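# Swing a loose desk 3-D printer's door fully open

## Task

Open the door of the 3-D printer, which sits unfastened on a desk, as far as it will go. Every foot of the printer must still rest on the desk at the end, and the printer must not topple or be left leaning. The door has to stay open without the robot supporting it, and the robot must release it and back away before the scene ends.

## Robot and tools

ROBOT. A LinearBot: an omnidirectional base with a column about 1.75 m high. A carriage rides the column through lift_m (0 to 1 m) and holds two identical six-joint arms, each ending in a two-finger gripper. Arm bases sit near 0.57 m + lift_m above the floor; carriage parts reach about 0.15 m lower. A hand can get 0.78 m from its shoulder but only about 0.38 m beneath its arm base. The hand is roughly 0.16 m long, 0.1 m wide, 0.14 m across when open. Parked arm joints 1-6: 0, 0.05, 0.05, 1.45, 0, 0; with both parked the footprint is about 0.95 m wide by 0.7 m long. Cameras: carriage_camera is fixed and faces ahead, tilted about 20 degrees down; left_wrist_camera and right_wrist_camera look out beyond the fingertips. Images are 672x504 pixels; a calibration block gives K, distortion and T_world_to_cam (base frame to camera) for each, with small errors that grow for wrist cameras.

FRAMES. Base frame: origin on the floor below the base centre, x ahead, y to the left, z up, in metres. left_hand and right_hand report the midpoint between each hand's pads in this frame, plus quat_wxyz rotating base axes into hand axes (hand z runs along the fingers, hand y is the opening direction; an upward hand with joints 1, 5, 6 at 0 reads 1,0,0,0). These readings drift from truth, more so at long reach. base_odometry is in the frame the base had at scene start, counts wheel rotation (slip shows as travel), heading positive leftward within -3.142..3.142.

execute_actions. Arguments: actions, a list holding zero or one action; cameras, optional list from carriage_camera, left_wrist_camera, right_wrist_camera, all (omitted, null or ["all"] returns every camera, [] none). An empty list just reports state and images. One action may have base, joints, or both; they start at once and may finish at different moments, and no action runs past 15 s.
- base: exactly one key, each a relative offset from the base position in the latest reported state. translate_m: metres, forward positive, -2 to 2. strafe_m: metres, left positive, -2 to 2. rotate_rad: radians, counter-clockwise positive, -6.3 to 6.3.
- joints: one flat dictionary for both arms, keyed by joint name; every value is an absolute target. lift_m 0..1 m. For left_ and right_ alike: joint1_rad -2.617..3.054 (swing about vertical, 0 straight ahead, positive to the left); joint2_rad 0..3.141 (shoulder: 0 upper arm horizontal backward, 1.57 vertical, 3.14 horizontal forward); joint3_rad 0..3.141 (elbow, 0 folded, 3.14 straight); joint4_rad -1.57..1.57 (wrist pitch, positive tips fingertips upward); joint5_rad -1.57..1.57 (wrist yaw, positive swings fingertips rightward, the reverse of joint1); joint6_rad -2.094..2.094 (roll about the finger axis, positive clockwise viewed from the forearm); gripper_m 0..0.093 m (gap between pads). Done tolerances: lift 0.004, joint1/5/6 0.02, joint2/3 0.055, joint4 0.04, gripper 0.004.
A joint or base left out may keep pushing to its earlier target. Any unknown key or out-of-range number rejects the whole call and nothing moves. If a result reports a stop, the remaining motion, wait and finished_scene calls of that reply are skipped.

wait: seconds 0 to 10; commands nothing, returns state and images.
zoom_image: camera name and region [x0, y0, x1, y1] in pixels of that camera's latest full image, origin top-left, at most 504 by 504.
finished_scene: scene number; ends the scene for good and reports success. Call it only after the door is fully open and self-supported, the printer is upright on the desk, and the robot has let go and retreated.

RESULTS. base_status and joint_status describe how each commanded motion ended: done (for the base, wheels turned the full amount even if slipping); off_target (halted short, may still push); contact_stop or time_out (target dropped, holding in place). "joint command not followed" plus a cause means a self-collision check blocked that arm's targets (its gripper still moves); such joints show not_followed and may be retried with later actions. To escape, move only the blocked arm clear first, then the other in a later action. on_its_own covers uncommanded parts; "held at" is the held target, not the actual position. motor_effort gives percent of maximum (sign toward higher values) with the peak in brackets; readings carry fixed bias and noise. Falling lift effort while lowering means a hand rests on something; drive_wheels at rest above its free-driving level means the base is still pressing. Motor temperatures list each arm's joints in joint_positions order. MOTOR HOT appears from 75 °C; at 90 °C that arm pauses 10 s; at 100 °C it goes limp and falls (OVER-TEMPERATURE FAULT). Afterwards joints may read limit_stop_at_motor_heat: resend the target. Outstretched arms heat fast. ARM HIT means an arm struck the robot hard.

CAUTIONS. The wheel motors are weak (2 N m), so contact halts drives readily, often late, and the base may roll about 0.3 m after an arm touches something. After a blocked drive, reverse about 0.2 m along the same path (or undo the turn), repeating if still pressed; a retreat may stop spuriously once. Never reverse into a table edge the column has passed under: the robot can tip. Arms have no contact stop; a blocked arm keeps pressing and snaps to its target when freed. Tipping risk rises with a high carriage, extended arms, loads and pulling; no reading shows lean, only images. Pads grip at about 45-60 N each. Keep the arms from striking or pressing each other. Move the door gently so the loose printer neither slides off its feet nor tips, and avoid slams, drops and hard shoves.

Each tool is called after "Emit:" as a command line: name --argument value for each argument, lists and objects as JSON in quotes; but a table of rows of numbers goes row by row, as --pt "numbers of a row", without its own name.

## Session

Emit:
execute_actions --actions '[]'

Scene clock: 0.00 s.
Motor temperatures (°C, as the motors report them): left_arm=[31 30 29 28 30 30] | right_arm=[31 28 28 30 31 32]
base_odometry: x=+0.000 y=+0.000 heading=+0.000 (m, m, rad; odometry frame)
base_status: not commanded
joint_positions: lift_m=+0.303 left_joint1_rad=-0.010 left_joint2_rad=+0.049 left_joint3_rad=+0.047 left_joint4_rad=+1.436 left_joint5_rad=+0.013 left_joint6_rad=-0.047 left_gripper_m=+0.094 right_joint1_rad=-0.008 right_joint2_rad=+0.059 right_joint3_rad=+0.036 right_joint4_rad=+1.485 right_joint5_rad=+0.007 right_joint6_rad=-0.006 right_gripper_m=+0.094
joint_status: not commanded
motor_effort: lift_m=+20 drive_wheels=+4 (%)
left_hand: x=+0.3068 y=+0.3124 z=+1.2792 quat_wxyz=(+0.997, +0.005, +0.069, -0.029) (m; base frame)
right_hand: x=+0.3011 y=-0.3164 z=+1.2776 quat_wxyz=(+0.998, +0.003, +0.054, -0.007) (m; base frame)
pictures: carriage_camera, left_wrist_camera, right_wrist_camera
Images, in order (width x height): carriage_camera 672x504, left_wrist_camera 672x504, right_wrist_camera 672x504.

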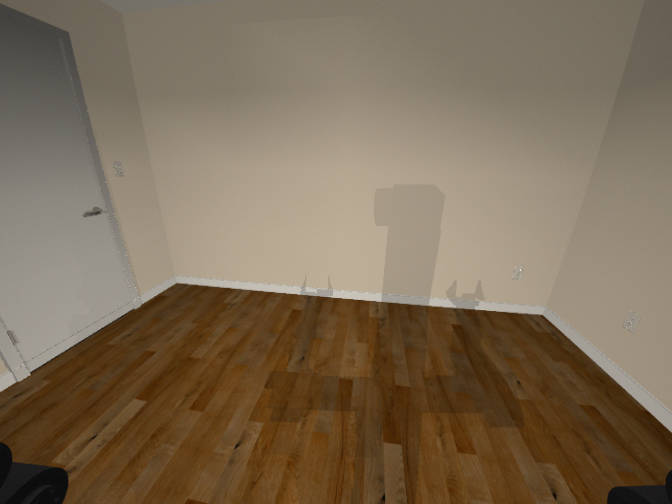

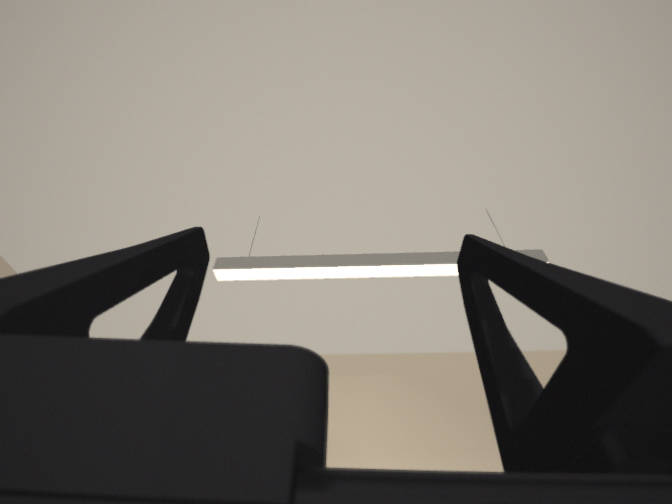

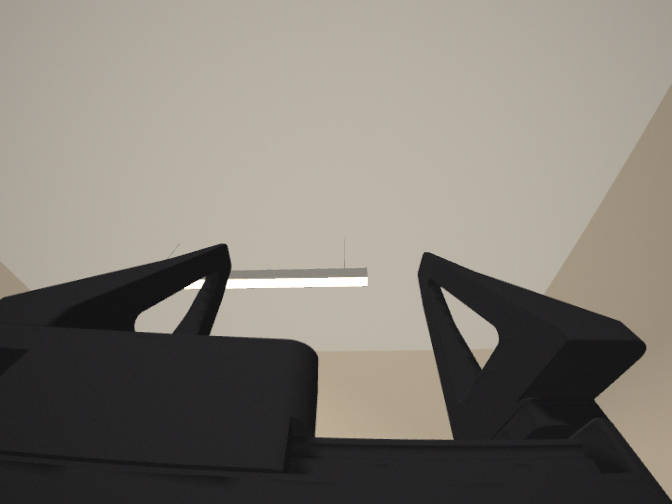

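Emit:
execute_actions --actions '[{"base":{"rotate_rad":3.0}}]' --cameras '["carriage_camera"]'

Scene clock: 6.27 s.
Motor temperatures (°C, as the motors report them): left_arm=[31 30 30 28 30 30] | right_arm=[31 28 28 30 31 32]
base_odometry: x=+0.000 y=+0.000 heading=+2.999 (m, m, rad; odometry frame)
base_status: done
joint_positions: lift_m=+0.303 left_joint1_rad=-0.010 left_joint2_rad=+0.049 left_joint3_rad=+0.047 left_joint4_rad=+1.432 left_joint5_rad=+0.013 left_joint6_rad=-0.047 left_gripper_m=+0.094 right_joint1_rad=-0.008 right_joint2_rad=+0.059 right_joint3_rad=+0.036 right_joint4_rad=+1.484 right_joint5_rad=+0.007 right_joint6_rad=-0.006 right_gripper_m=+0.094
joint_status: not commanded
motor_effort: lift_m=+16(18) drive_wheels=+19(53) (%)
left_hand: x=+0.3077 y=+0.3124 z=+1.2791 quat_wxyz=(+0.997, +0.005, +0.071, -0.029) (m; base frame)
right_hand: x=+0.3012 y=-0.3164 z=+1.2776 quat_wxyz=(+0.998, +0.003, +0.055, -0.007) (m; base frame)
pictures: carriage_camera
Images, in order (width x height): carriage_camera 672x504.

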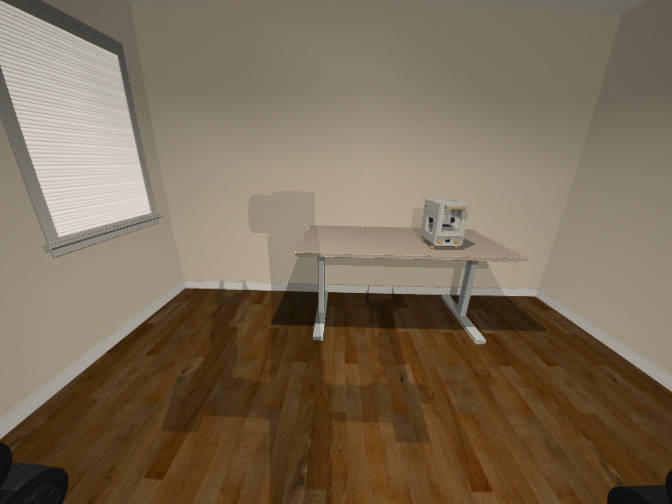

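Emit:
execute_actions --actions '[{"base":{"strafe_m":-0.9}}]' --cameras '[]'

Emit:
execute_actions --actions '[{"base":{"translate_m":0.8}}]' --cameras '["carriage_camera"]'

Emit:
zoom_image --camera "carriage_camera" --region '[220,140,460,320]'

Scene clock: 15.30 s.
Motor temperatures (°C, as the motors report them): left_arm=[31 31 31 28 30 30] | right_arm=[31 29 29 30 31 32]
base_odometry: x=+0.127 y=+0.891 heading=+3.000 (m, m, rad; odometry frame)
base_status: done
joint_positions: lift_m=+0.303 left_joint1_rad=-0.010 left_joint2_rad=+0.049 left_joint3_rad=+0.047 left_joint4_rad=+1.432 left_joint5_rad=+0.013 left_joint6_rad=-0.047 left_gripper_m=+0.094 right_joint1_rad=-0.008 right_joint2_rad=+0.059 right_joint3_rad=+0.036 right_joint4_rad=+1.484 right_joint5_rad=+0.007 right_joint6_rad=-0.006 right_gripper_m=+0.094
joint_status: not commanded
motor_effort: lift_m=+19(17) drive_wheels=-11(50) (%)
left_hand: x=+0.3077 y=+0.3124 z=+1.2791 quat_wxyz=(+0.997, +0.005, +0.071, -0.029) (m; base frame)
right_hand: x=+0.3012 y=-0.3164 z=+1.2776 quat_wxyz=(+0.998, +0.003, +0.055, -0.007) (m; base frame)
pictures: none
No camera images: the call's "cameras" was empty. Leave "cameras" out to get every camera's image.

Scene clock: 19.17 s.
Motor temperatures (°C, as the motors report them): left_arm=[31 31 31 28 30 30] | right_arm=[31 29 29 30 31 32]
base_odometry: x=-0.665 y=+1.005 heading=+2.999 (m, m, rad; odometry frame)
base_status: done
joint_positions: lift_m=+0.303 left_joint1_rad=-0.010 left_joint2_rad=+0.049 left_joint3_rad=+0.047 left_joint4_rad=+1.435 left_joint5_rad=+0.013 left_joint6_rad=-0.047 left_gripper_m=+0.094 right_joint1_rad=-0.008 right_joint2_rad=+0.059 right_joint3_rad=+0.036 right_joint4_rad=+1.484 right_joint5_rad=+0.007 right_joint6_rad=-0.006 right_gripper_m=+0.094
joint_status: not commanded
motor_effort: lift_m=+20(15) drive_wheels=-8(45) (%)
left_hand: x=+0.3070 y=+0.3124 z=+1.2791 quat_wxyz=(+0.997, +0.005, +0.069, -0.029) (m; base frame)
right_hand: x=+0.3012 y=-0.3164 z=+1.2776 quat_wxyz=(+0.998, +0.003, +0.055, -0.007) (m; base frame)
pictures: carriage_camera
Images, in order (width x height): carriage_camera 672x504.

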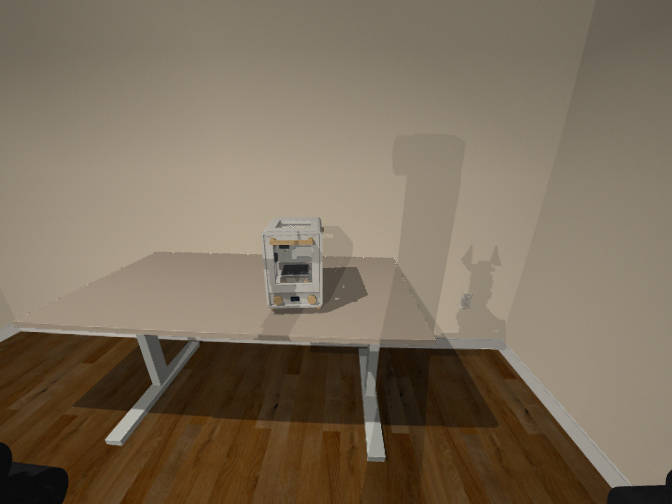

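Region (220, 140, 460, 320) of carriage_camera's 672x504 image, scaled by 2.100, with more detail than that image has; it fills the top 378 rows of this view, and the rest is white.

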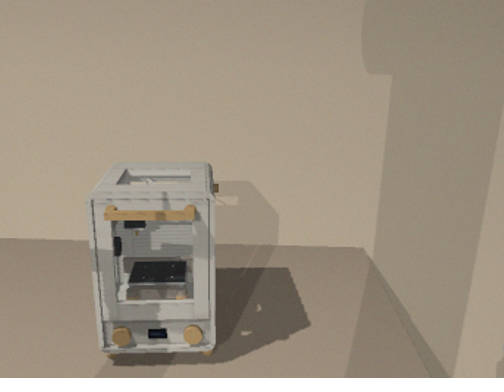

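Emit:
execute_actions --actions '[{"base":{"rotate_rad":-0.13},"joints":{"lift_m":0.4}}]' --cameras '[]'

Emit:
execute_actions --actions '[{"base":{"translate_m":0.35}}]' --cameras '["carriage_camera"]'

Emit:
zoom_image --camera "carriage_camera" --region '[160,200,460,425]'

Scene clock: 25.80 s.
Motor temperatures (°C, as the motors report them): left_arm=[31 31 32 28 30 30] | right_arm=[31 29 30 30 31 32]
base_odometry: x=-0.665 y=+1.005 heading=+2.869 (m, m, rad; odometry frame)
base_status: done
joint_positions: lift_m=+0.400 left_joint1_rad=-0.010 left_joint2_rad=+0.049 left_joint3_rad=+0.047 left_joint4_rad=+1.435 left_joint5_rad=+0.013 left_joint6_rad=-0.047 left_gripper_m=+0.094 right_joint1_rad=-0.008 right_joint2_rad=+0.059 right_joint3_rad=+0.036 right_joint4_rad=+1.485 right_joint5_rad=+0.007 right_joint6_rad=-0.006 right_gripper_m=+0.094
joint_status: all done
motor_effort: lift_m=+19(25) drive_wheels=+7(24) (%)
left_hand: x=+0.3069 y=+0.3124 z=+1.3763 quat_wxyz=(+0.997, +0.005, +0.069, -0.029) (m; base frame)
right_hand: x=+0.3011 y=-0.3164 z=+1.3748 quat_wxyz=(+0.998, +0.003, +0.054, -0.007) (m; base frame)
pictures: none
No camera images: the call's "cameras" was empty. Leave "cameras" out to get every camera's image.

Scene clock: 28.47 s.
Motor temperatures (°C, as the motors report them): left_arm=[31 31 32 28 30 30] | right_arm=[31 29 30 30 31 32]
base_odometry: x=-1.002 y=+1.100 heading=+2.868 (m, m, rad; odometry frame)
base_status: done
joint_positions: lift_m=+0.400 left_joint1_rad=-0.010 left_joint2_rad=+0.049 left_joint3_rad=+0.047 left_joint4_rad=+1.436 left_joint5_rad=+0.013 left_joint6_rad=-0.047 left_gripper_m=+0.094 right_joint1_rad=-0.008 right_joint2_rad=+0.059 right_joint3_rad=+0.036 right_joint4_rad=+1.485 right_joint5_rad=+0.007 right_joint6_rad=-0.006 right_gripper_m=+0.094
joint_status: not commanded
motor_effort: lift_m=+20(16) drive_wheels=-10(48) (%)
left_hand: x=+0.3068 y=+0.3124 z=+1.3764 quat_wxyz=(+0.997, +0.005, +0.069, -0.029) (m; base frame)
right_hand: x=+0.3011 y=-0.3164 z=+1.3748 quat_wxyz=(+0.998, +0.003, +0.054, -0.007) (m; base frame)
pictures: carriage_camera
camera_calibration (this result's frames):
carriage_camera: T_world_to_cam=[[0.028028, -0.999602, 0.00321638, -0.00699793], [-0.329624, -0.01228, -0.944032, 1.3468], [0.943696, 0.0253991, -0.329837, 0.277594], [0, 0, 0, 1]] pos_world=[0.18217, 0.00249287, 1.36301]
Images, in order (width x height): carriage_camera 672x504.

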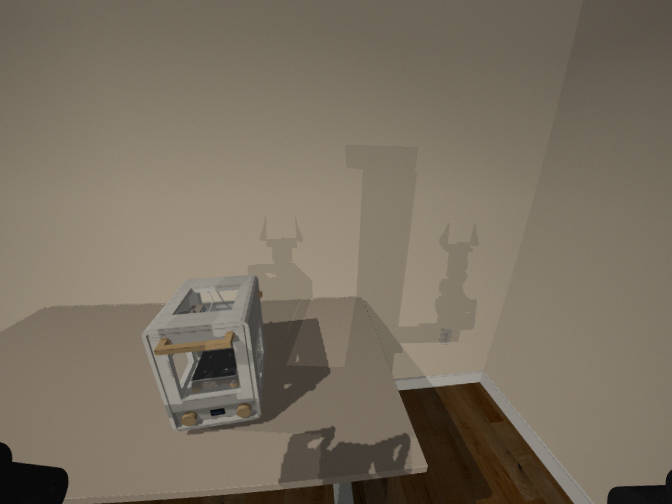

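Region (160, 200, 460, 425) of carriage_camera's 672x504 image, scaled by 1.680, with more detail than that image has; it fills the top 378 rows of this view, and the rest is white.

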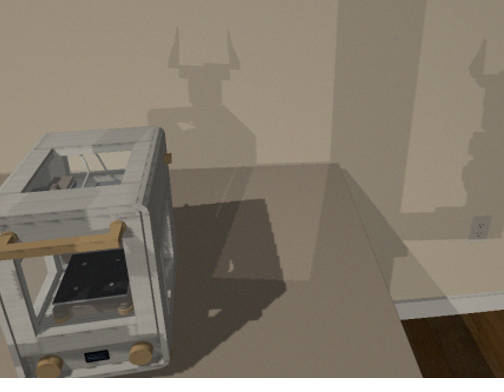

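Emit:
execute_actions --actions '[{"base":{"strafe_m":0.3},"joints":{"lift_m":0.1}}]' --cameras '["carriage_camera"]'

Emit:
zoom_image --camera "carriage_camera" --region '[220,150,460,330]'

Scene clock: 38.63 s.
Motor temperatures (°C, as the motors report them): left_arm=[31 31 32 28 30 30] | right_arm=[31 29 31 30 31 32]
base_odometry: x=-1.083 y=+0.811 heading=+2.868 (m, m, rad; odometry frame)
base_status: done
joint_positions: lift_m=+0.100 left_joint1_rad=-0.010 left_joint2_rad=+0.049 left_joint3_rad=+0.047 left_joint4_rad=+1.435 left_joint5_rad=+0.013 left_joint6_rad=-0.047 left_gripper_m=+0.094 right_joint1_rad=-0.008 right_joint2_rad=+0.059 right_joint3_rad=+0.036 right_joint4_rad=+1.484 right_joint5_rad=+0.007 right_joint6_rad=-0.006 right_gripper_m=+0.094
joint_status: all done
motor_effort: lift_m=+15(12) drive_wheels=-5(39) (%)
left_hand: x=+0.3069 y=+0.3124 z=+1.0768 quat_wxyz=(+0.997, +0.005, +0.069, -0.029) (m; base frame)
right_hand: x=+0.3012 y=-0.3164 z=+1.0753 quat_wxyz=(+0.998, +0.003, +0.055, -0.007) (m; base frame)
pictures: carriage_camera
camera_calibration (this result's frames):
carriage_camera: T_world_to_cam=[[0.028028, -0.999602, 0.00321638, -0.00603462], [-0.329624, -0.01228, -0.944032, 1.06406], [0.943696, 0.0253991, -0.329837, 0.178807], [0, 0, 0, 1]] pos_world=[0.18217, 0.00249287, 1.06351]
Images, in order (width x height): carriage_camera 672x504.

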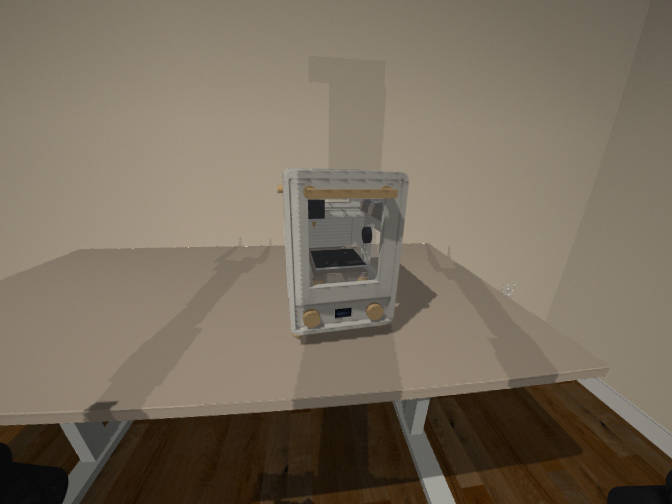

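Region (220, 150, 460, 330) of carriage_camera's 672x504 image, scaled by 2.100, with more detail than that image has; it fills the top 378 rows of this view, and the rest is white.

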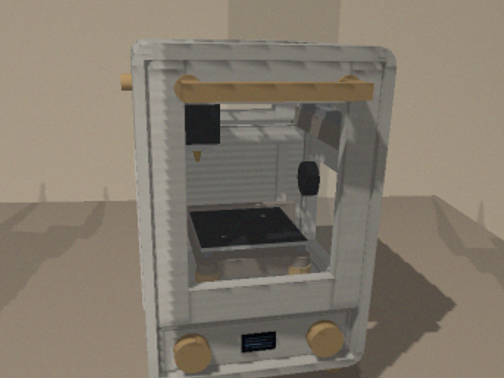

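Emit:
execute_actions --actions '[{"base":{"translate_m":-0.3}}]' --cameras '[]'

Emit:
execute_actions --actions '[{"base":{"rotate_rad":0.08},"joints":{"right_joint2_rad":1.0,"right_joint3_rad":1.0,"right_joint4_rad":0,"right_joint6_rad":1.57,"left_joint2_rad":1.0,"left_joint3_rad":1.0,"left_joint4_rad":0}}]'

Scene clock: 53.47 s.
Motor temperatures (°C, as the motors report them): left_arm=[31 31 33 28 30 30] | right_arm=[31 30 31 30 31 32]
base_odometry: x=-0.794 y=+0.730 heading=+2.868 (m, m, rad; odometry frame)
base_status: done
joint_positions: lift_m=+0.100 left_joint1_rad=-0.010 left_joint2_rad=+0.049 left_joint3_rad=+0.047 left_joint4_rad=+1.435 left_joint5_rad=+0.013 left_joint6_rad=-0.047 left_gripper_m=+0.094 right_joint1_rad=-0.008 right_joint2_rad=+0.059 right_joint3_rad=+0.036 right_joint4_rad=+1.484 right_joint5_rad=+0.007 right_joint6_rad=-0.006 right_gripper_m=+0.094
joint_status: not commanded
motor_effort: lift_m=+15(16) drive_wheels=-3(37) (%)
left_hand: x=+0.3070 y=+0.3124 z=+1.0768 quat_wxyz=(+0.997, +0.005, +0.069, -0.029) (m; base frame)
right_hand: x=+0.3013 y=-0.3164 z=+1.0752 quat_wxyz=(+0.998, +0.003, +0.055, -0.007) (m; base frame)
pictures: none
No camera images: the call's "cameras" was empty. Leave "cameras" out to get every camera's image.

Scene clock: 55.20 s.
Motor temperatures (°C, as the motors report them): left_arm=[31 31 33 28 30 30] | right_arm=[31 30 32 30 31 32]
base_odometry: x=-0.794 y=+0.730 heading=+2.948 (m, m, rad; odometry frame)
base_status: done
joint_positions: lift_m=+0.100 left_joint1_rad=-0.010 left_joint2_rad=+0.996 left_joint3_rad=+0.986 left_joint4_rad=+0.009 left_joint5_rad=+0.013 left_joint6_rad=-0.047 left_gripper_m=+0.094 right_joint1_rad=-0.008 right_joint2_rad=+0.999 right_joint3_rad=+0.975 right_joint4_rad=+0.002 right_joint5_rad=+0.007 right_joint6_rad=+1.563 right_gripper_m=+0.094
joint_status: all done
motor_effort: lift_m=+16(13) drive_wheels=-9(14) (%)
left_hand: x=+0.6396 y=+0.3092 z=+1.0399 quat_wxyz=(+0.706, -0.008, +0.707, -0.024) (m; base frame)
right_hand: x=+0.6409 y=-0.3191 z=+1.0316 quat_wxyz=(+0.500, +0.507, +0.504, +0.489) (m; base frame)
pictures: carriage_camera, left_wrist_camera, right_wrist_camera
camera_calibration (this result's frames):
carriage_camera: T_world_to_cam=[[0.028028, -0.999602, 0.00321638, -0.00603462], [-0.329624, -0.01228, -0.944032, 1.06406], [0.943696, 0.0253991, -0.329837, 0.178807], [0, 0, 0, 1]] pos_world=[0.18217, 0.00249287, 1.06351]
left_wrist_camera: T_world_to_cam=[[-0.00439747, -0.996791, 0.0799311, 0.222879], [-0.583098, -0.0623805, -0.810004, 1.24115], [0.81239, -0.0501696, -0.580952, 0.221963], [0, 0, 0, 1]] pos_world=[0.54437, 0.310723, 1.11647]
right_wrist_camera: T_world_to_cam=[[-0.0115819, -0.0556775, -0.998382, 1.0176], [-0.520645, 0.852763, -0.0415168, 0.65906], [0.853695, 0.519321, -0.0388648, -0.219879], [0, 0, 0, 1]] pos_world=[0.542632, -0.391177, 1.03476]
Images, in order (width x height): carriage_camera 672x504, left_wrist_camera 672x504, right_wrist_camera 672x504.

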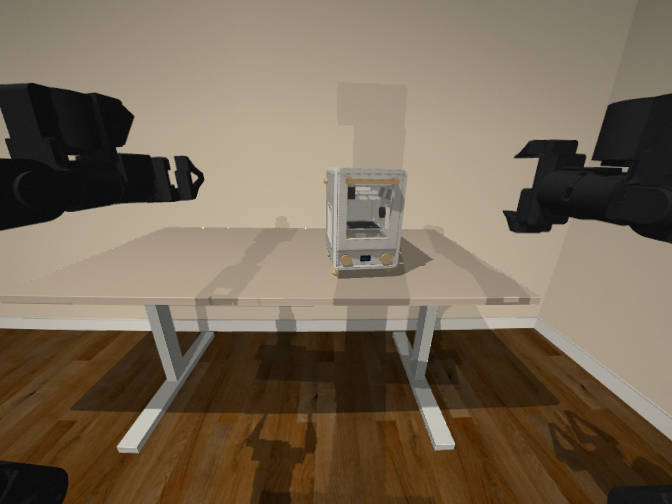

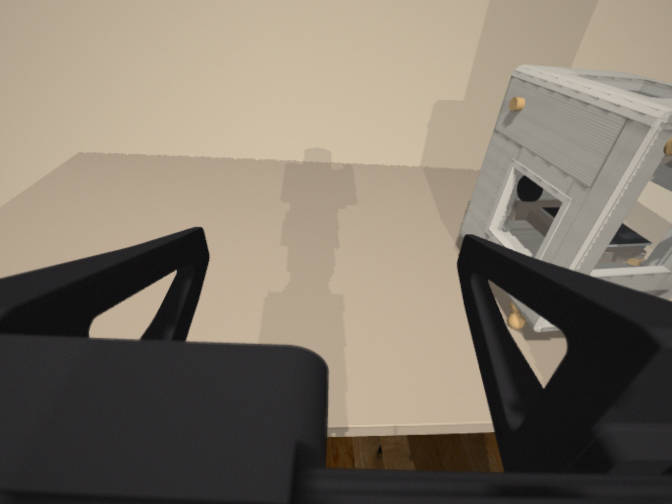

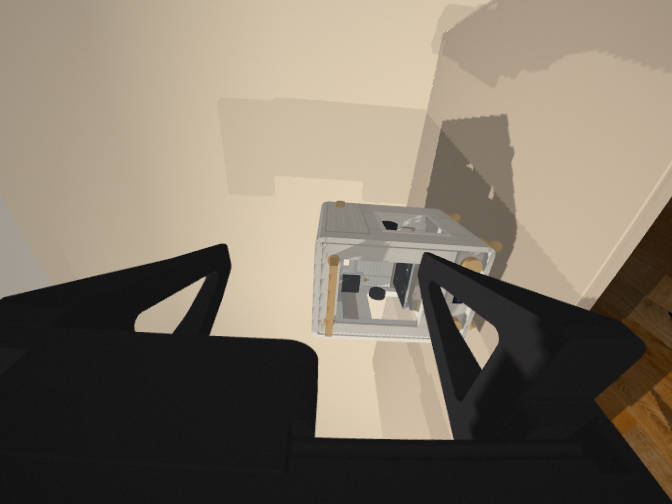

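Emit:
execute_actions --actions '[{"base":{"strafe_m":0.2},"joints":{"lift_m":0.085,"left_joint2_rad":0.05,"left_joint3_rad":0.05,"left_joint4_rad":1.45}}]' --cameras '[]'

Emit:
execute_actions --actions '[{"base":{"translate_m":0.15}}]'

Scene clock: 63.23 s.
Motor temperatures (°C, as the motors report them): left_arm=[31 31 35 30 30 30] | right_arm=[31 29 33 33 31 32]
base_odometry: x=-0.832 y=+0.533 heading=+2.948 (m, m, rad; odometry frame)
base_status: done
joint_positions: lift_m=+0.085 left_joint1_rad=-0.010 left_joint2_rad=+0.060 left_joint3_rad=+0.063 left_joint4_rad=+1.445 left_joint5_rad=+0.013 left_joint6_rad=-0.047 left_gripper_m=+0.094 right_joint1_rad=-0.008 right_joint2_rad=+1.000 right_joint3_rad=+0.983 right_joint4_rad=-0.007 right_joint5_rad=+0.007 right_joint6_rad=+1.563 right_gripper_m=+0.094
joint_status: all done
motor_effort: lift_m=+15(16) drive_wheels=-4(33) (%)
left_hand: x=+0.3031 y=+0.3124 z=+1.0665 quat_wxyz=(+0.998, +0.005, +0.061, -0.028) (m; base frame)
right_hand: x=+0.6408 y=-0.3191 z=+1.0180 quat_wxyz=(+0.500, +0.508, +0.504, +0.488) (m; base frame)
pictures: none
No camera images: the call's "cameras" was empty. Leave "cameras" out to get every camera's image.

Scene clock: 65.07 s.
Motor temperatures (°C, as the motors report them): left_arm=[31 31 35 30 30 30] | right_arm=[31 29 34 33 31 32]
base_odometry: x=-0.980 y=+0.562 heading=+2.949 (m, m, rad; odometry frame)
base_status: done
joint_positions: lift_m=+0.085 left_joint1_rad=-0.010 left_joint2_rad=+0.060 left_joint3_rad=+0.063 left_joint4_rad=+1.447 left_joint5_rad=+0.013 left_joint6_rad=-0.047 left_gripper_m=+0.094 right_joint1_rad=-0.008 right_joint2_rad=+1.000 right_joint3_rad=+0.983 right_joint4_rad=-0.008 right_joint5_rad=+0.007 right_joint6_rad=+1.563 right_gripper_m=+0.094
joint_status: not commanded
motor_effort: lift_m=+16(16) drive_wheels=-8(40) (%)
left_hand: x=+0.3027 y=+0.3124 z=+1.0665 quat_wxyz=(+0.998, +0.005, +0.061, -0.028) (m; base frame)
right_hand: x=+0.6408 y=-0.3191 z=+1.0179 quat_wxyz=(+0.499, +0.508, +0.504, +0.488) (m; base frame)
pictures: carriage_camera, left_wrist_camera, right_wrist_camera
camera_calibration (this result's frames):
carriage_camera: T_world_to_cam=[[0.028028, -0.999602, 0.00321638, -0.00598644], [-0.329624, -0.01228, -0.944032, 1.04992], [0.943696, 0.0253991, -0.329837, 0.173866], [0, 0, 0, 1]] pos_world=[0.18217, 0.00249287, 1.04853]
left_wrist_camera: T_world_to_cam=[[-0.0884281, -0.995971, 0.0148858, 0.317098], [0.733464, -0.075218, -0.675553, 0.528536], [0.673951, -0.0488197, 0.737161, -0.853021], [0, 0, 0, 1]] pos_world=[0.215273, 0.313932, 0.981147]
right_wrist_camera: T_world_to_cam=[[-0.0142478, -0.055656, -0.998348, 1.00557], [-0.520754, 0.852764, -0.0401081, 0.657098], [0.853588, 0.519322, -0.0411331, -0.217989], [0, 0, 0, 1]] pos_world=[0.542586, -0.391177, 1.0213]
Images, in order (width x height): carriage_camera 672x504, left_wrist_camera 672x504, right_wrist_camera 672x504.

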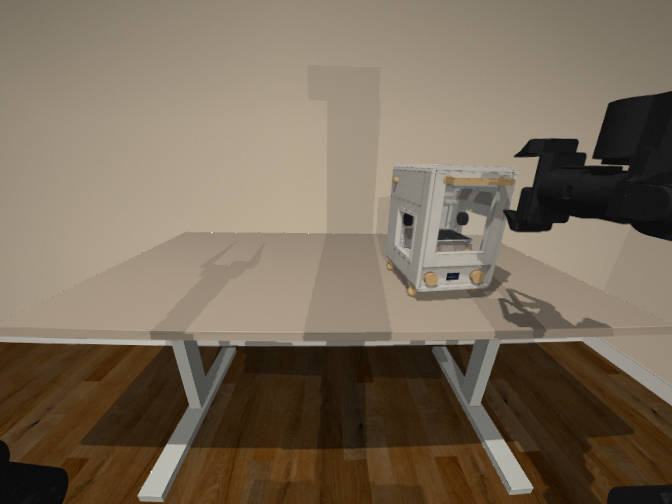

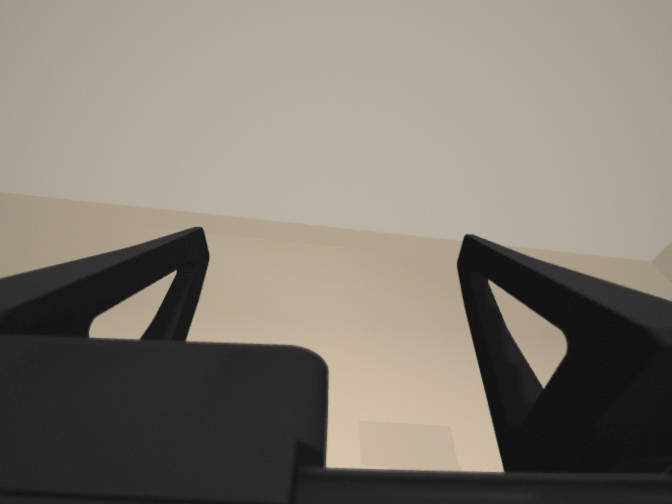

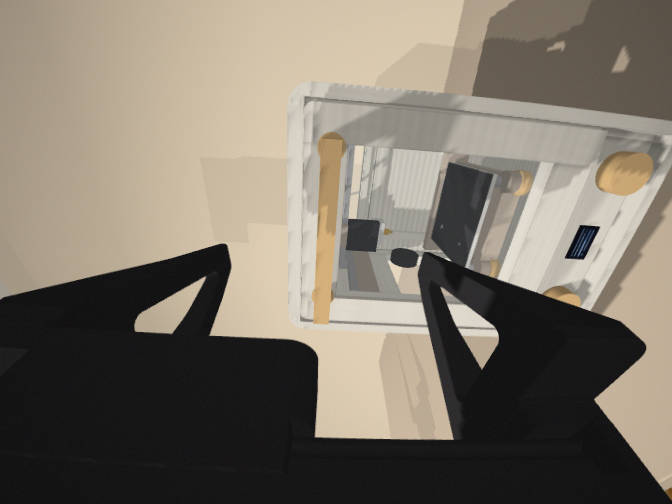

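Emit:
execute_actions --actions '[{"base":{"translate_m":0.055}}]' --cameras '["carriage_camera","right_wrist_camera"]'

Scene clock: 70.70 s.
Motor temperatures (°C, as the motors report them): left_arm=[31 31 34 30 30 30] | right_arm=[31 29 34 34 31 32]
base_odometry: x=-1.034 y=+0.572 heading=+2.950 (m, m, rad; odometry frame)
base_status: done
joint_positions: lift_m=+0.085 left_joint1_rad=-0.010 left_joint2_rad=+0.060 left_joint3_rad=+0.063 left_joint4_rad=+1.448 left_joint5_rad=+0.013 left_joint6_rad=-0.047 left_gripper_m=+0.094 right_joint1_rad=-0.008 right_joint2_rad=+1.000 right_joint3_rad=+0.983 right_joint4_rad=-0.008 right_joint5_rad=+0.007 right_joint6_rad=+1.563 right_gripper_m=+0.094
joint_status: not commanded
motor_effort: lift_m=+19(15) drive_wheels=-8(45) (%)
left_hand: x=+0.3024 y=+0.3125 z=+1.0666 quat_wxyz=(+0.998, +0.005, +0.060, -0.028) (m; base frame)
right_hand: x=+0.6408 y=-0.3191 z=+1.0179 quat_wxyz=(+0.499, +0.508, +0.504, +0.488) (m; base frame)
pictures: carriage_camera, right_wrist_camera
camera_calibration (this result's frames):
carriage_camera: T_world_to_cam=[[0.028028, -0.999602, 0.00321638, -0.00598644], [-0.329624, -0.01228, -0.944032, 1.04992], [0.943696, 0.0253991, -0.329837, 0.173866], [0, 0, 0, 1]] pos_world=[0.18217, 0.00249287, 1.04853]
right_wrist_camera: T_world_to_cam=[[-0.0142478, -0.055656, -0.998348, 1.00557], [-0.520754, 0.852764, -0.0401081, 0.657098], [0.853588, 0.519322, -0.0411331, -0.217989], [0, 0, 0, 1]] pos_world=[0.542586, -0.391177, 1.0213]
Images, in order (width x height): carriage_camera 672x504, right_wrist_camera 672x504.

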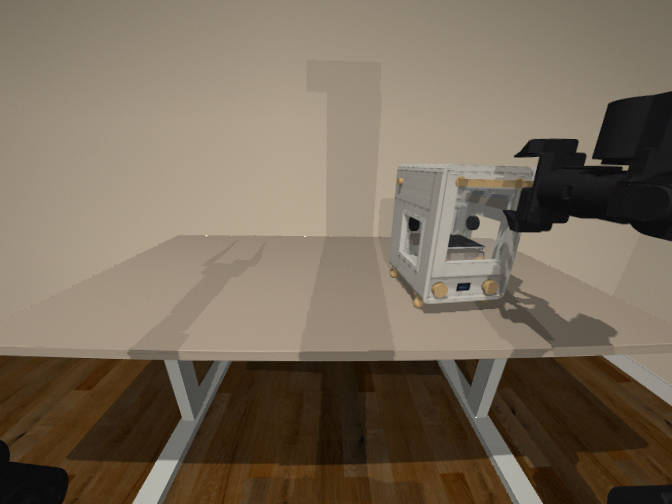

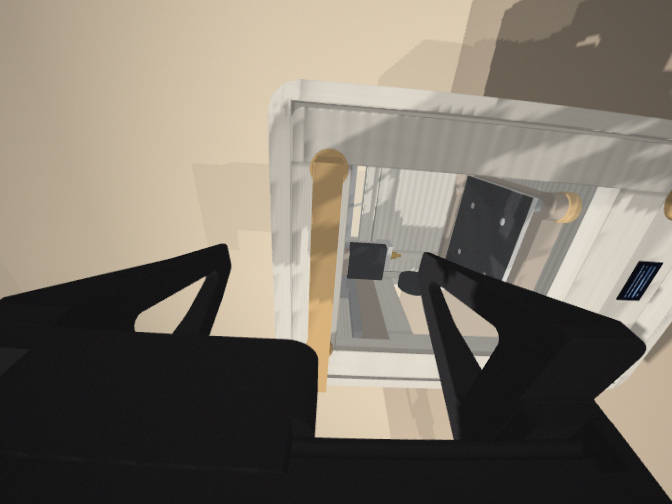

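Emit:
execute_actions --actions '[{"base":{"strafe_m":0.035}}]' --cameras '[]'

Emit:
execute_actions --actions '[{"base":{"translate_m":0.03}}]' --cameras '["carriage_camera","right_wrist_camera"]'

Scene clock: 77.97 s.
Motor temperatures (°C, as the motors report them): left_arm=[31 31 34 29 30 30] | right_arm=[31 29 35 35 31 32]
base_odometry: x=-1.041 y=+0.538 heading=+2.949 (m, m, rad; odometry frame)
base_status: done
joint_positions: lift_m=+0.085 left_joint1_rad=-0.010 left_joint2_rad=+0.060 left_joint3_rad=+0.063 left_joint4_rad=+1.448 left_joint5_rad=+0.013 left_joint6_rad=-0.047 left_gripper_m=+0.094 right_joint1_rad=-0.008 right_joint2_rad=+1.000 right_joint3_rad=+0.983 right_joint4_rad=-0.008 right_joint5_rad=+0.007 right_joint6_rad=+1.563 right_gripper_m=+0.094
joint_status: not commanded
motor_effort: lift_m=+12(12) drive_wheels=-3(37) (%)
left_hand: x=+0.3024 y=+0.3125 z=+1.0666 quat_wxyz=(+0.998, +0.005, +0.060, -0.028) (m; base frame)
right_hand: x=+0.6408 y=-0.3191 z=+1.0179 quat_wxyz=(+0.499, +0.508, +0.504, +0.488) (m; base frame)
pictures: none
No camera images: the call's "cameras" was empty. Leave "cameras" out to get every camera's image.

Scene clock: 78.93 s.
Motor temperatures (°C, as the motors report them): left_arm=[31 31 34 29 30 30] | right_arm=[31 29 36 35 31 32]
base_odometry: x=-1.070 y=+0.543 heading=+2.950 (m, m, rad; odometry frame)
base_status: done
joint_positions: lift_m=+0.085 left_joint1_rad=-0.010 left_joint2_rad=+0.060 left_joint3_rad=+0.063 left_joint4_rad=+1.449 left_joint5_rad=+0.013 left_joint6_rad=-0.047 left_gripper_m=+0.094 right_joint1_rad=-0.008 right_joint2_rad=+0.997 right_joint3_rad=+0.983 right_joint4_rad=-0.015 right_joint5_rad=+0.005 right_joint6_rad=+1.563 right_gripper_m=+0.094
joint_status: not commanded
motor_effort: lift_m=+17(13) drive_wheels=+14(31) (%)
left_hand: x=+0.3023 y=+0.3125 z=+1.0666 quat_wxyz=(+0.998, +0.005, +0.060, -0.028) (m; base frame)
right_hand: x=+0.6399 y=-0.3188 z=+1.0172 quat_wxyz=(+0.498, +0.508, +0.506, +0.488) (m; base frame)
pictures: carriage_camera, right_wrist_camera
camera_calibration (this result's frames):
carriage_camera: T_world_to_cam=[[0.028028, -0.999602, 0.00321638, -0.00598644], [-0.329624, -0.01228, -0.944032, 1.04992], [0.943696, 0.0253991, -0.329837, 0.173866], [0, 0, 0, 1]] pos_world=[0.18217, 0.00249287, 1.04853]
right_wrist_camera: T_world_to_cam=[[-0.0183261, -0.0552216, -0.998306, 1.0076], [-0.522533, 0.851793, -0.0375249, 0.654476], [0.852422, 0.52096, -0.0444651, -0.212699], [0, 0, 0, 1]] pos_world=[0.54176, -0.391029, 1.021]
Images, in order (width x height): carriage_camera 672x504, right_wrist_camera 672x504.

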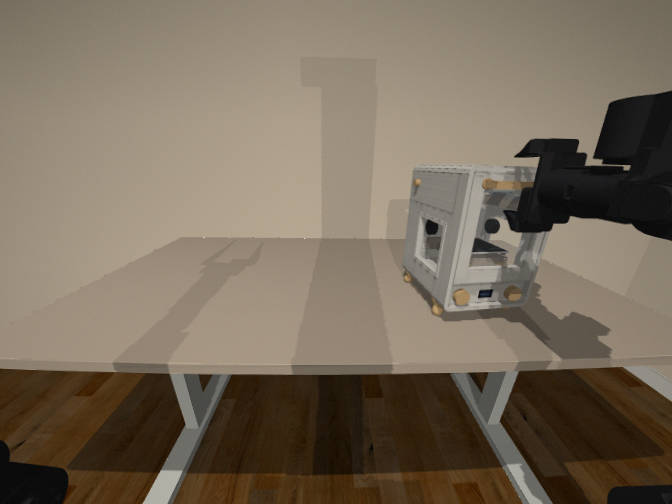

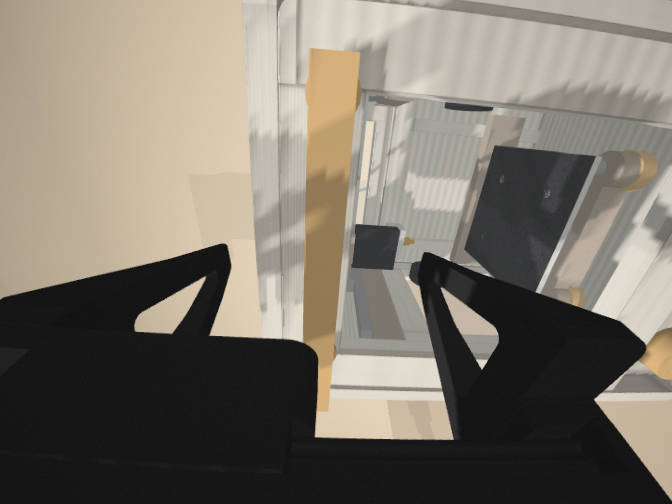

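Tips touching the door. Grip and pull.

Emit:
execute_actions --actions '[{"joints":{"right_gripper_m":0.0}}]' --cameras '[]'

Emit:
execute_actions --actions '[{"base":{"translate_m":-0.04}}]' --cameras '["carriage_camera","right_wrist_camera"]'

Scene clock: 82.10 s.
Motor temperatures (°C, as the motors report them): left_arm=[31 31 34 29 30 30] | right_arm=[31 29 36 36 31 32]
base_odometry: x=-1.070 y=+0.543 heading=+2.950 (m, m, rad; odometry frame)
base_status: not commanded
joint_positions: lift_m=+0.085 left_joint1_rad=-0.010 left_joint2_rad=+0.060 left_joint3_rad=+0.063 left_joint4_rad=+1.449 left_joint5_rad=+0.013 left_joint6_rad=-0.047 left_gripper_m=+0.094 right_joint1_rad=-0.008 right_joint2_rad=+0.997 right_joint3_rad=+0.996 right_joint4_rad=+0.000 right_joint5_rad=+0.007 right_joint6_rad=+1.565 right_gripper_m=+0.041
joint_status: right_gripper_m off_target (ended at +0.041, target +0.000)
motor_effort: lift_m=+13(13) drive_wheels=+13(13) (%)
left_hand: x=+0.3023 y=+0.3125 z=+1.0666 quat_wxyz=(+0.998, +0.005, +0.060, -0.028) (m; base frame)
right_hand: x=+0.6392 y=-0.3191 z=+1.0275 quat_wxyz=(+0.505, +0.502, +0.498, +0.495) (m; base frame)
pictures: none
No camera images: the call's "cameras" was empty. Leave "cameras" out to get every camera's image.

Scene clock: 83.23 s.
Motor temperatures (°C, as the motors report them): left_arm=[31 31 34 29 30 30] | right_arm=[31 29 36 36 31 32]
base_odometry: x=-1.031 y=+0.536 heading=+2.950 (m, m, rad; odometry frame)
base_status: done
joint_positions: lift_m=+0.085 left_joint1_rad=-0.010 left_joint2_rad=+0.060 left_joint3_rad=+0.063 left_joint4_rad=+1.450 left_joint5_rad=+0.013 left_joint6_rad=-0.047 left_gripper_m=+0.094 right_joint1_rad=-0.008 right_joint2_rad=+1.019 right_joint3_rad=+0.996 right_joint4_rad=+0.032 right_joint5_rad=+0.014 right_joint6_rad=+1.565 right_gripper_m=+0.041
joint_status: not commanded
motor_effort: lift_m=+14(19) drive_wheels=+10(42) (%)
left_hand: x=+0.3021 y=+0.3125 z=+1.0666 quat_wxyz=(+0.998, +0.005, +0.059, -0.028) (m; base frame)
right_hand: x=+0.6454 y=-0.3204 z=+1.0275 quat_wxyz=(+0.509, +0.502, +0.493, +0.495) (m; base frame)
pictures: carriage_camera, right_wrist_camera
camera_calibration (this result's frames):
carriage_camera: T_world_to_cam=[[0.028028, -0.999602, 0.00321638, -0.00598644], [-0.329624, -0.01228, -0.944032, 1.04992], [0.943696, 0.0253991, -0.329837, 0.173866], [0, 0, 0, 1]] pos_world=[0.18217, 0.00249287, 1.04853]
right_wrist_camera: T_world_to_cam=[[0.0193027, -0.053337, -0.99839, 0.994298], [-0.512912, 0.856633, -0.0556805, 0.673162], [0.858224, 0.513161, -0.0108219, -0.256982], [0, 0, 0, 1]] pos_world=[0.546629, -0.391747, 1.0274]
Images, in order (width x height): carriage_camera 672x504, right_wrist_camera 672x504.

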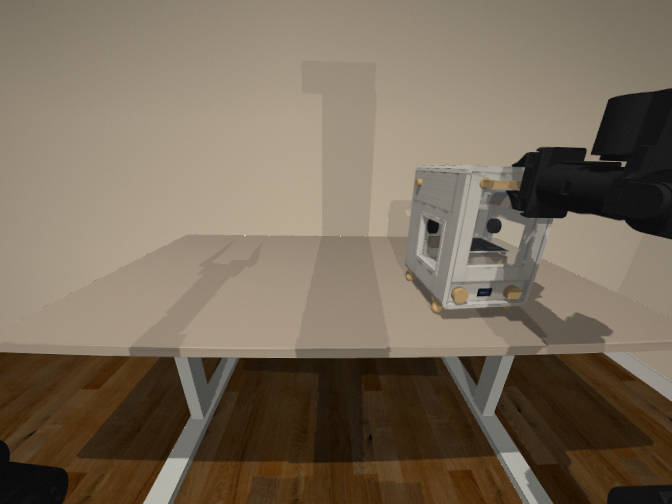

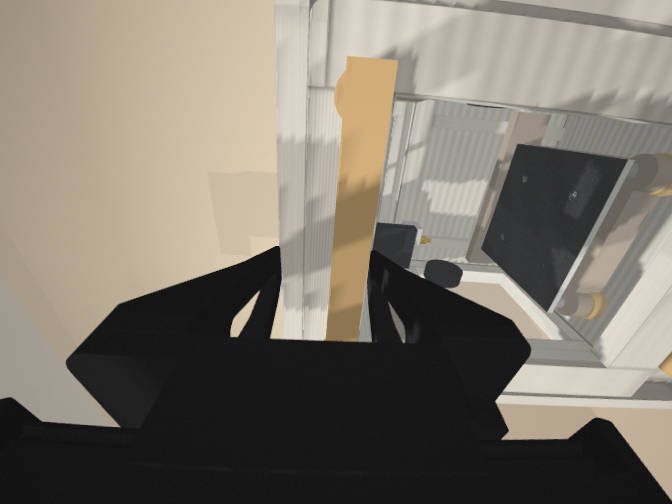

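Emit:
execute_actions --actions '[{"joints":{"right_gripper_m":0.093}}]' --cameras '[]'

Emit:
execute_actions --actions '[{"base":{"translate_m":-0.025}}]' --cameras '[]'

Emit:
execute_actions --actions '[{"joints":{"right_gripper_m":0.0}}]' --cameras '["carriage_camera","right_wrist_camera"]'

Scene clock: 90.07 s.
Motor temperatures (°C, as the motors report them): left_arm=[31 31 34 29 30 30] | right_arm=[31 29 36 36 31 32]
base_odometry: x=-1.031 y=+0.536 heading=+2.950 (m, m, rad; odometry frame)
base_status: not commanded
joint_positions: lift_m=+0.085 left_joint1_rad=-0.010 left_joint2_rad=+0.060 left_joint3_rad=+0.063 left_joint4_rad=+1.450 left_joint5_rad=+0.013 left_joint6_rad=-0.047 left_gripper_m=+0.094 right_joint1_rad=-0.008 right_joint2_rad=+1.015 right_joint3_rad=+0.996 right_joint4_rad=+0.010 right_joint5_rad=+0.013 right_joint6_rad=+1.565 right_gripper_m=+0.093
joint_status: all done
motor_effort: lift_m=+13(17) drive_wheels=+9(10) (%)
left_hand: x=+0.3021 y=+0.3125 z=+1.0666 quat_wxyz=(+0.998, +0.005, +0.059, -0.028) (m; base frame)
right_hand: x=+0.6442 y=-0.3202 z=+1.0238 quat_wxyz=(+0.505, +0.506, +0.498, +0.491) (m; base frame)
pictures: none
No camera images: the call's "cameras" was empty. Leave "cameras" out to get every camera's image.

Scene clock: 91.07 s.
Motor temperatures (°C, as the motors report them): left_arm=[31 31 34 29 30 30] | right_arm=[31 29 36 36 31 32]
base_odometry: x=-1.007 y=+0.531 heading=+2.950 (m, m, rad; odometry frame)
base_status: done
joint_positions: lift_m=+0.085 left_joint1_rad=-0.010 left_joint2_rad=+0.060 left_joint3_rad=+0.063 left_joint4_rad=+1.450 left_joint5_rad=+0.013 left_joint6_rad=-0.047 left_gripper_m=+0.094 right_joint1_rad=-0.008 right_joint2_rad=+1.011 right_joint3_rad=+0.996 right_joint4_rad=+0.005 right_joint5_rad=+0.012 right_joint6_rad=+1.565 right_gripper_m=+0.093
joint_status: not commanded
motor_effort: lift_m=+13(14) drive_wheels=+3(28) (%)
left_hand: x=+0.3021 y=+0.3125 z=+1.0666 quat_wxyz=(+0.998, +0.005, +0.059, -0.028) (m; base frame)
right_hand: x=+0.6433 y=-0.3200 z=+1.0236 quat_wxyz=(+0.504, +0.506, +0.499, +0.491) (m; base frame)
pictures: none
No camera images: the call's "cameras" was empty. Leave "cameras" out to get every camera's image.

Scene clock: 91.80 s.
Motor temperatures (°C, as the motors report them): left_arm=[31 31 34 29 30 30] | right_arm=[31 29 36 36 31 32]
base_odometry: x=-1.007 y=+0.531 heading=+2.950 (m, m, rad; odometry frame)
base_status: not commanded
joint_positions: lift_m=+0.085 left_joint1_rad=-0.010 left_joint2_rad=+0.060 left_joint3_rad=+0.063 left_joint4_rad=+1.450 left_joint5_rad=+0.013 left_joint6_rad=-0.047 left_gripper_m=+0.094 right_joint1_rad=-0.008 right_joint2_rad=+1.011 right_joint3_rad=+0.996 right_joint4_rad=-0.014 right_joint5_rad=+0.012 right_joint6_rad=+1.569 right_gripper_m=+0.012
joint_status: right_gripper_m off_target (ended at +0.012, target +0.000)
motor_effort: lift_m=+17(17) drive_wheels=+3(3) (%)
left_hand: x=+0.3021 y=+0.3125 z=+1.0666 quat_wxyz=(+0.998, +0.005, +0.059, -0.028) (m; base frame)
right_hand: x=+0.6433 y=-0.3200 z=+1.0186 quat_wxyz=(+0.498, +0.512, +0.503, +0.487) (m; base frame)
pictures: carriage_camera, right_wrist_camera
camera_calibration (this result's frames):
carriage_camera: T_world_to_cam=[[0.028028, -0.999602, 0.00321638, -0.00598644], [-0.329624, -0.01228, -0.944032, 1.04992], [0.943696, 0.0253991, -0.329837, 0.173866], [0, 0, 0, 1]] pos_world=[0.18217, 0.00249287, 1.04853]
right_wrist_camera: T_world_to_cam=[[-0.019358, -0.0491924, -0.998602, 1.01185], [-0.516544, 0.855657, -0.0321375, 0.649238], [0.856042, 0.5152, -0.0419738, -0.221632], [0, 0, 0, 1]] pos_world=[0.544674, -0.391565, 1.022]
Images, in order (width x height): carriage_camera 672x504, right_wrist_camera 672x504.

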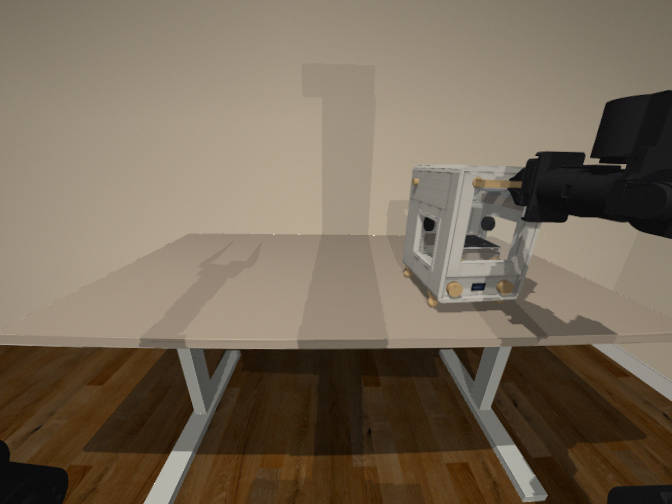

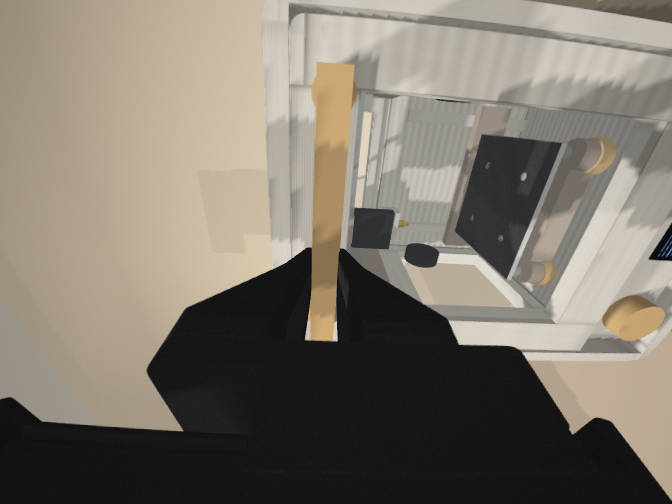

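Now on the bar only.

Emit:
execute_actions --actions '[{"base":{"translate_m":-0.04}}]' --cameras '["carriage_camera","right_wrist_camera"]'

Scene clock: 95.33 s.
Motor temperatures (°C, as the motors report them): left_arm=[31 31 34 29 30 30] | right_arm=[31 29 37 36 31 32]
base_odometry: x=-0.967 y=+0.523 heading=+2.950 (m, m, rad; odometry frame)
base_status: done
joint_positions: lift_m=+0.085 left_joint1_rad=-0.010 left_joint2_rad=+0.060 left_joint3_rad=+0.063 left_joint4_rad=+1.449 left_joint5_rad=+0.013 left_joint6_rad=-0.047 left_gripper_m=+0.094 right_joint1_rad=-0.008 right_joint2_rad=+1.024 right_joint3_rad=+0.996 right_joint4_rad=+0.004 right_joint5_rad=+0.012 right_joint6_rad=+1.570 right_gripper_m=+0.012
joint_status: not commanded
motor_effort: lift_m=+18(16) drive_wheels=+7(47) (%)
left_hand: x=+0.3022 y=+0.3125 z=+1.0666 quat_wxyz=(+0.998, +0.005, +0.060, -0.028) (m; base frame)
right_hand: x=+0.6469 y=-0.3200 z=+1.0184 quat_wxyz=(+0.499, +0.511, +0.501, +0.489) (m; base frame)
pictures: carriage_camera, right_wrist_camera
camera_calibration (this result's frames):
carriage_camera: T_world_to_cam=[[0.028028, -0.999602, 0.00321638, -0.00598644], [-0.329624, -0.01228, -0.944032, 1.04992], [0.943696, 0.0253991, -0.329837, 0.173866], [0, 0, 0, 1]] pos_world=[0.18217, 0.00249287, 1.04853]
right_wrist_camera: T_world_to_cam=[[-0.0143916, -0.0484704, -0.998721, 1.00888], [-0.516362, 0.855692, -0.034088, 0.653025], [0.85625, 0.515211, -0.037343, -0.2296], [0, 0, 0, 1]] pos_world=[0.548311, -0.391595, 1.02128]
Images, in order (width x height): carriage_camera 672x504, right_wrist_camera 672x504.

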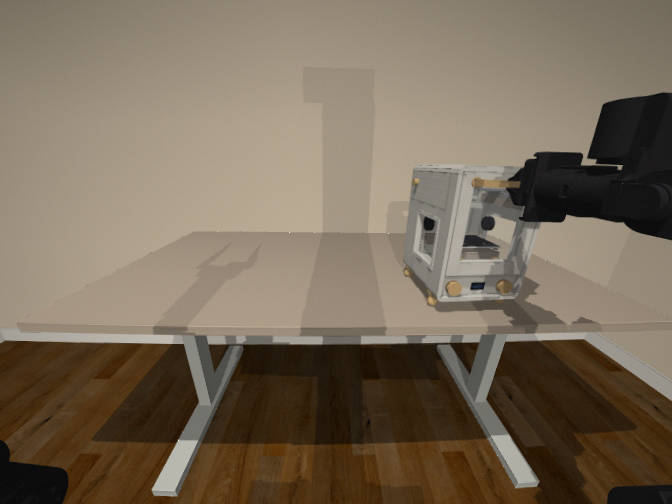

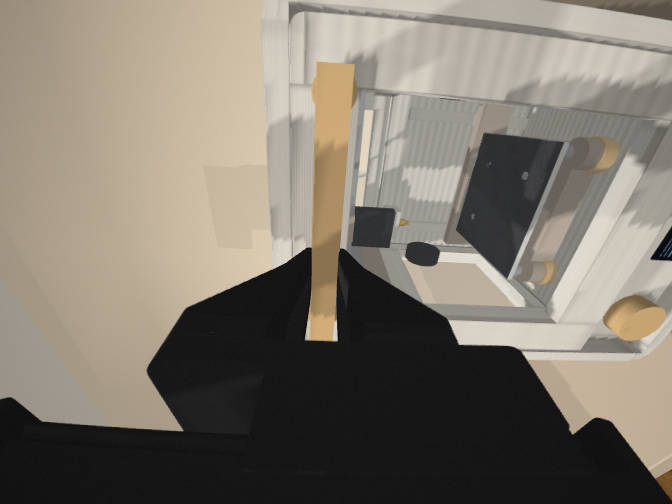

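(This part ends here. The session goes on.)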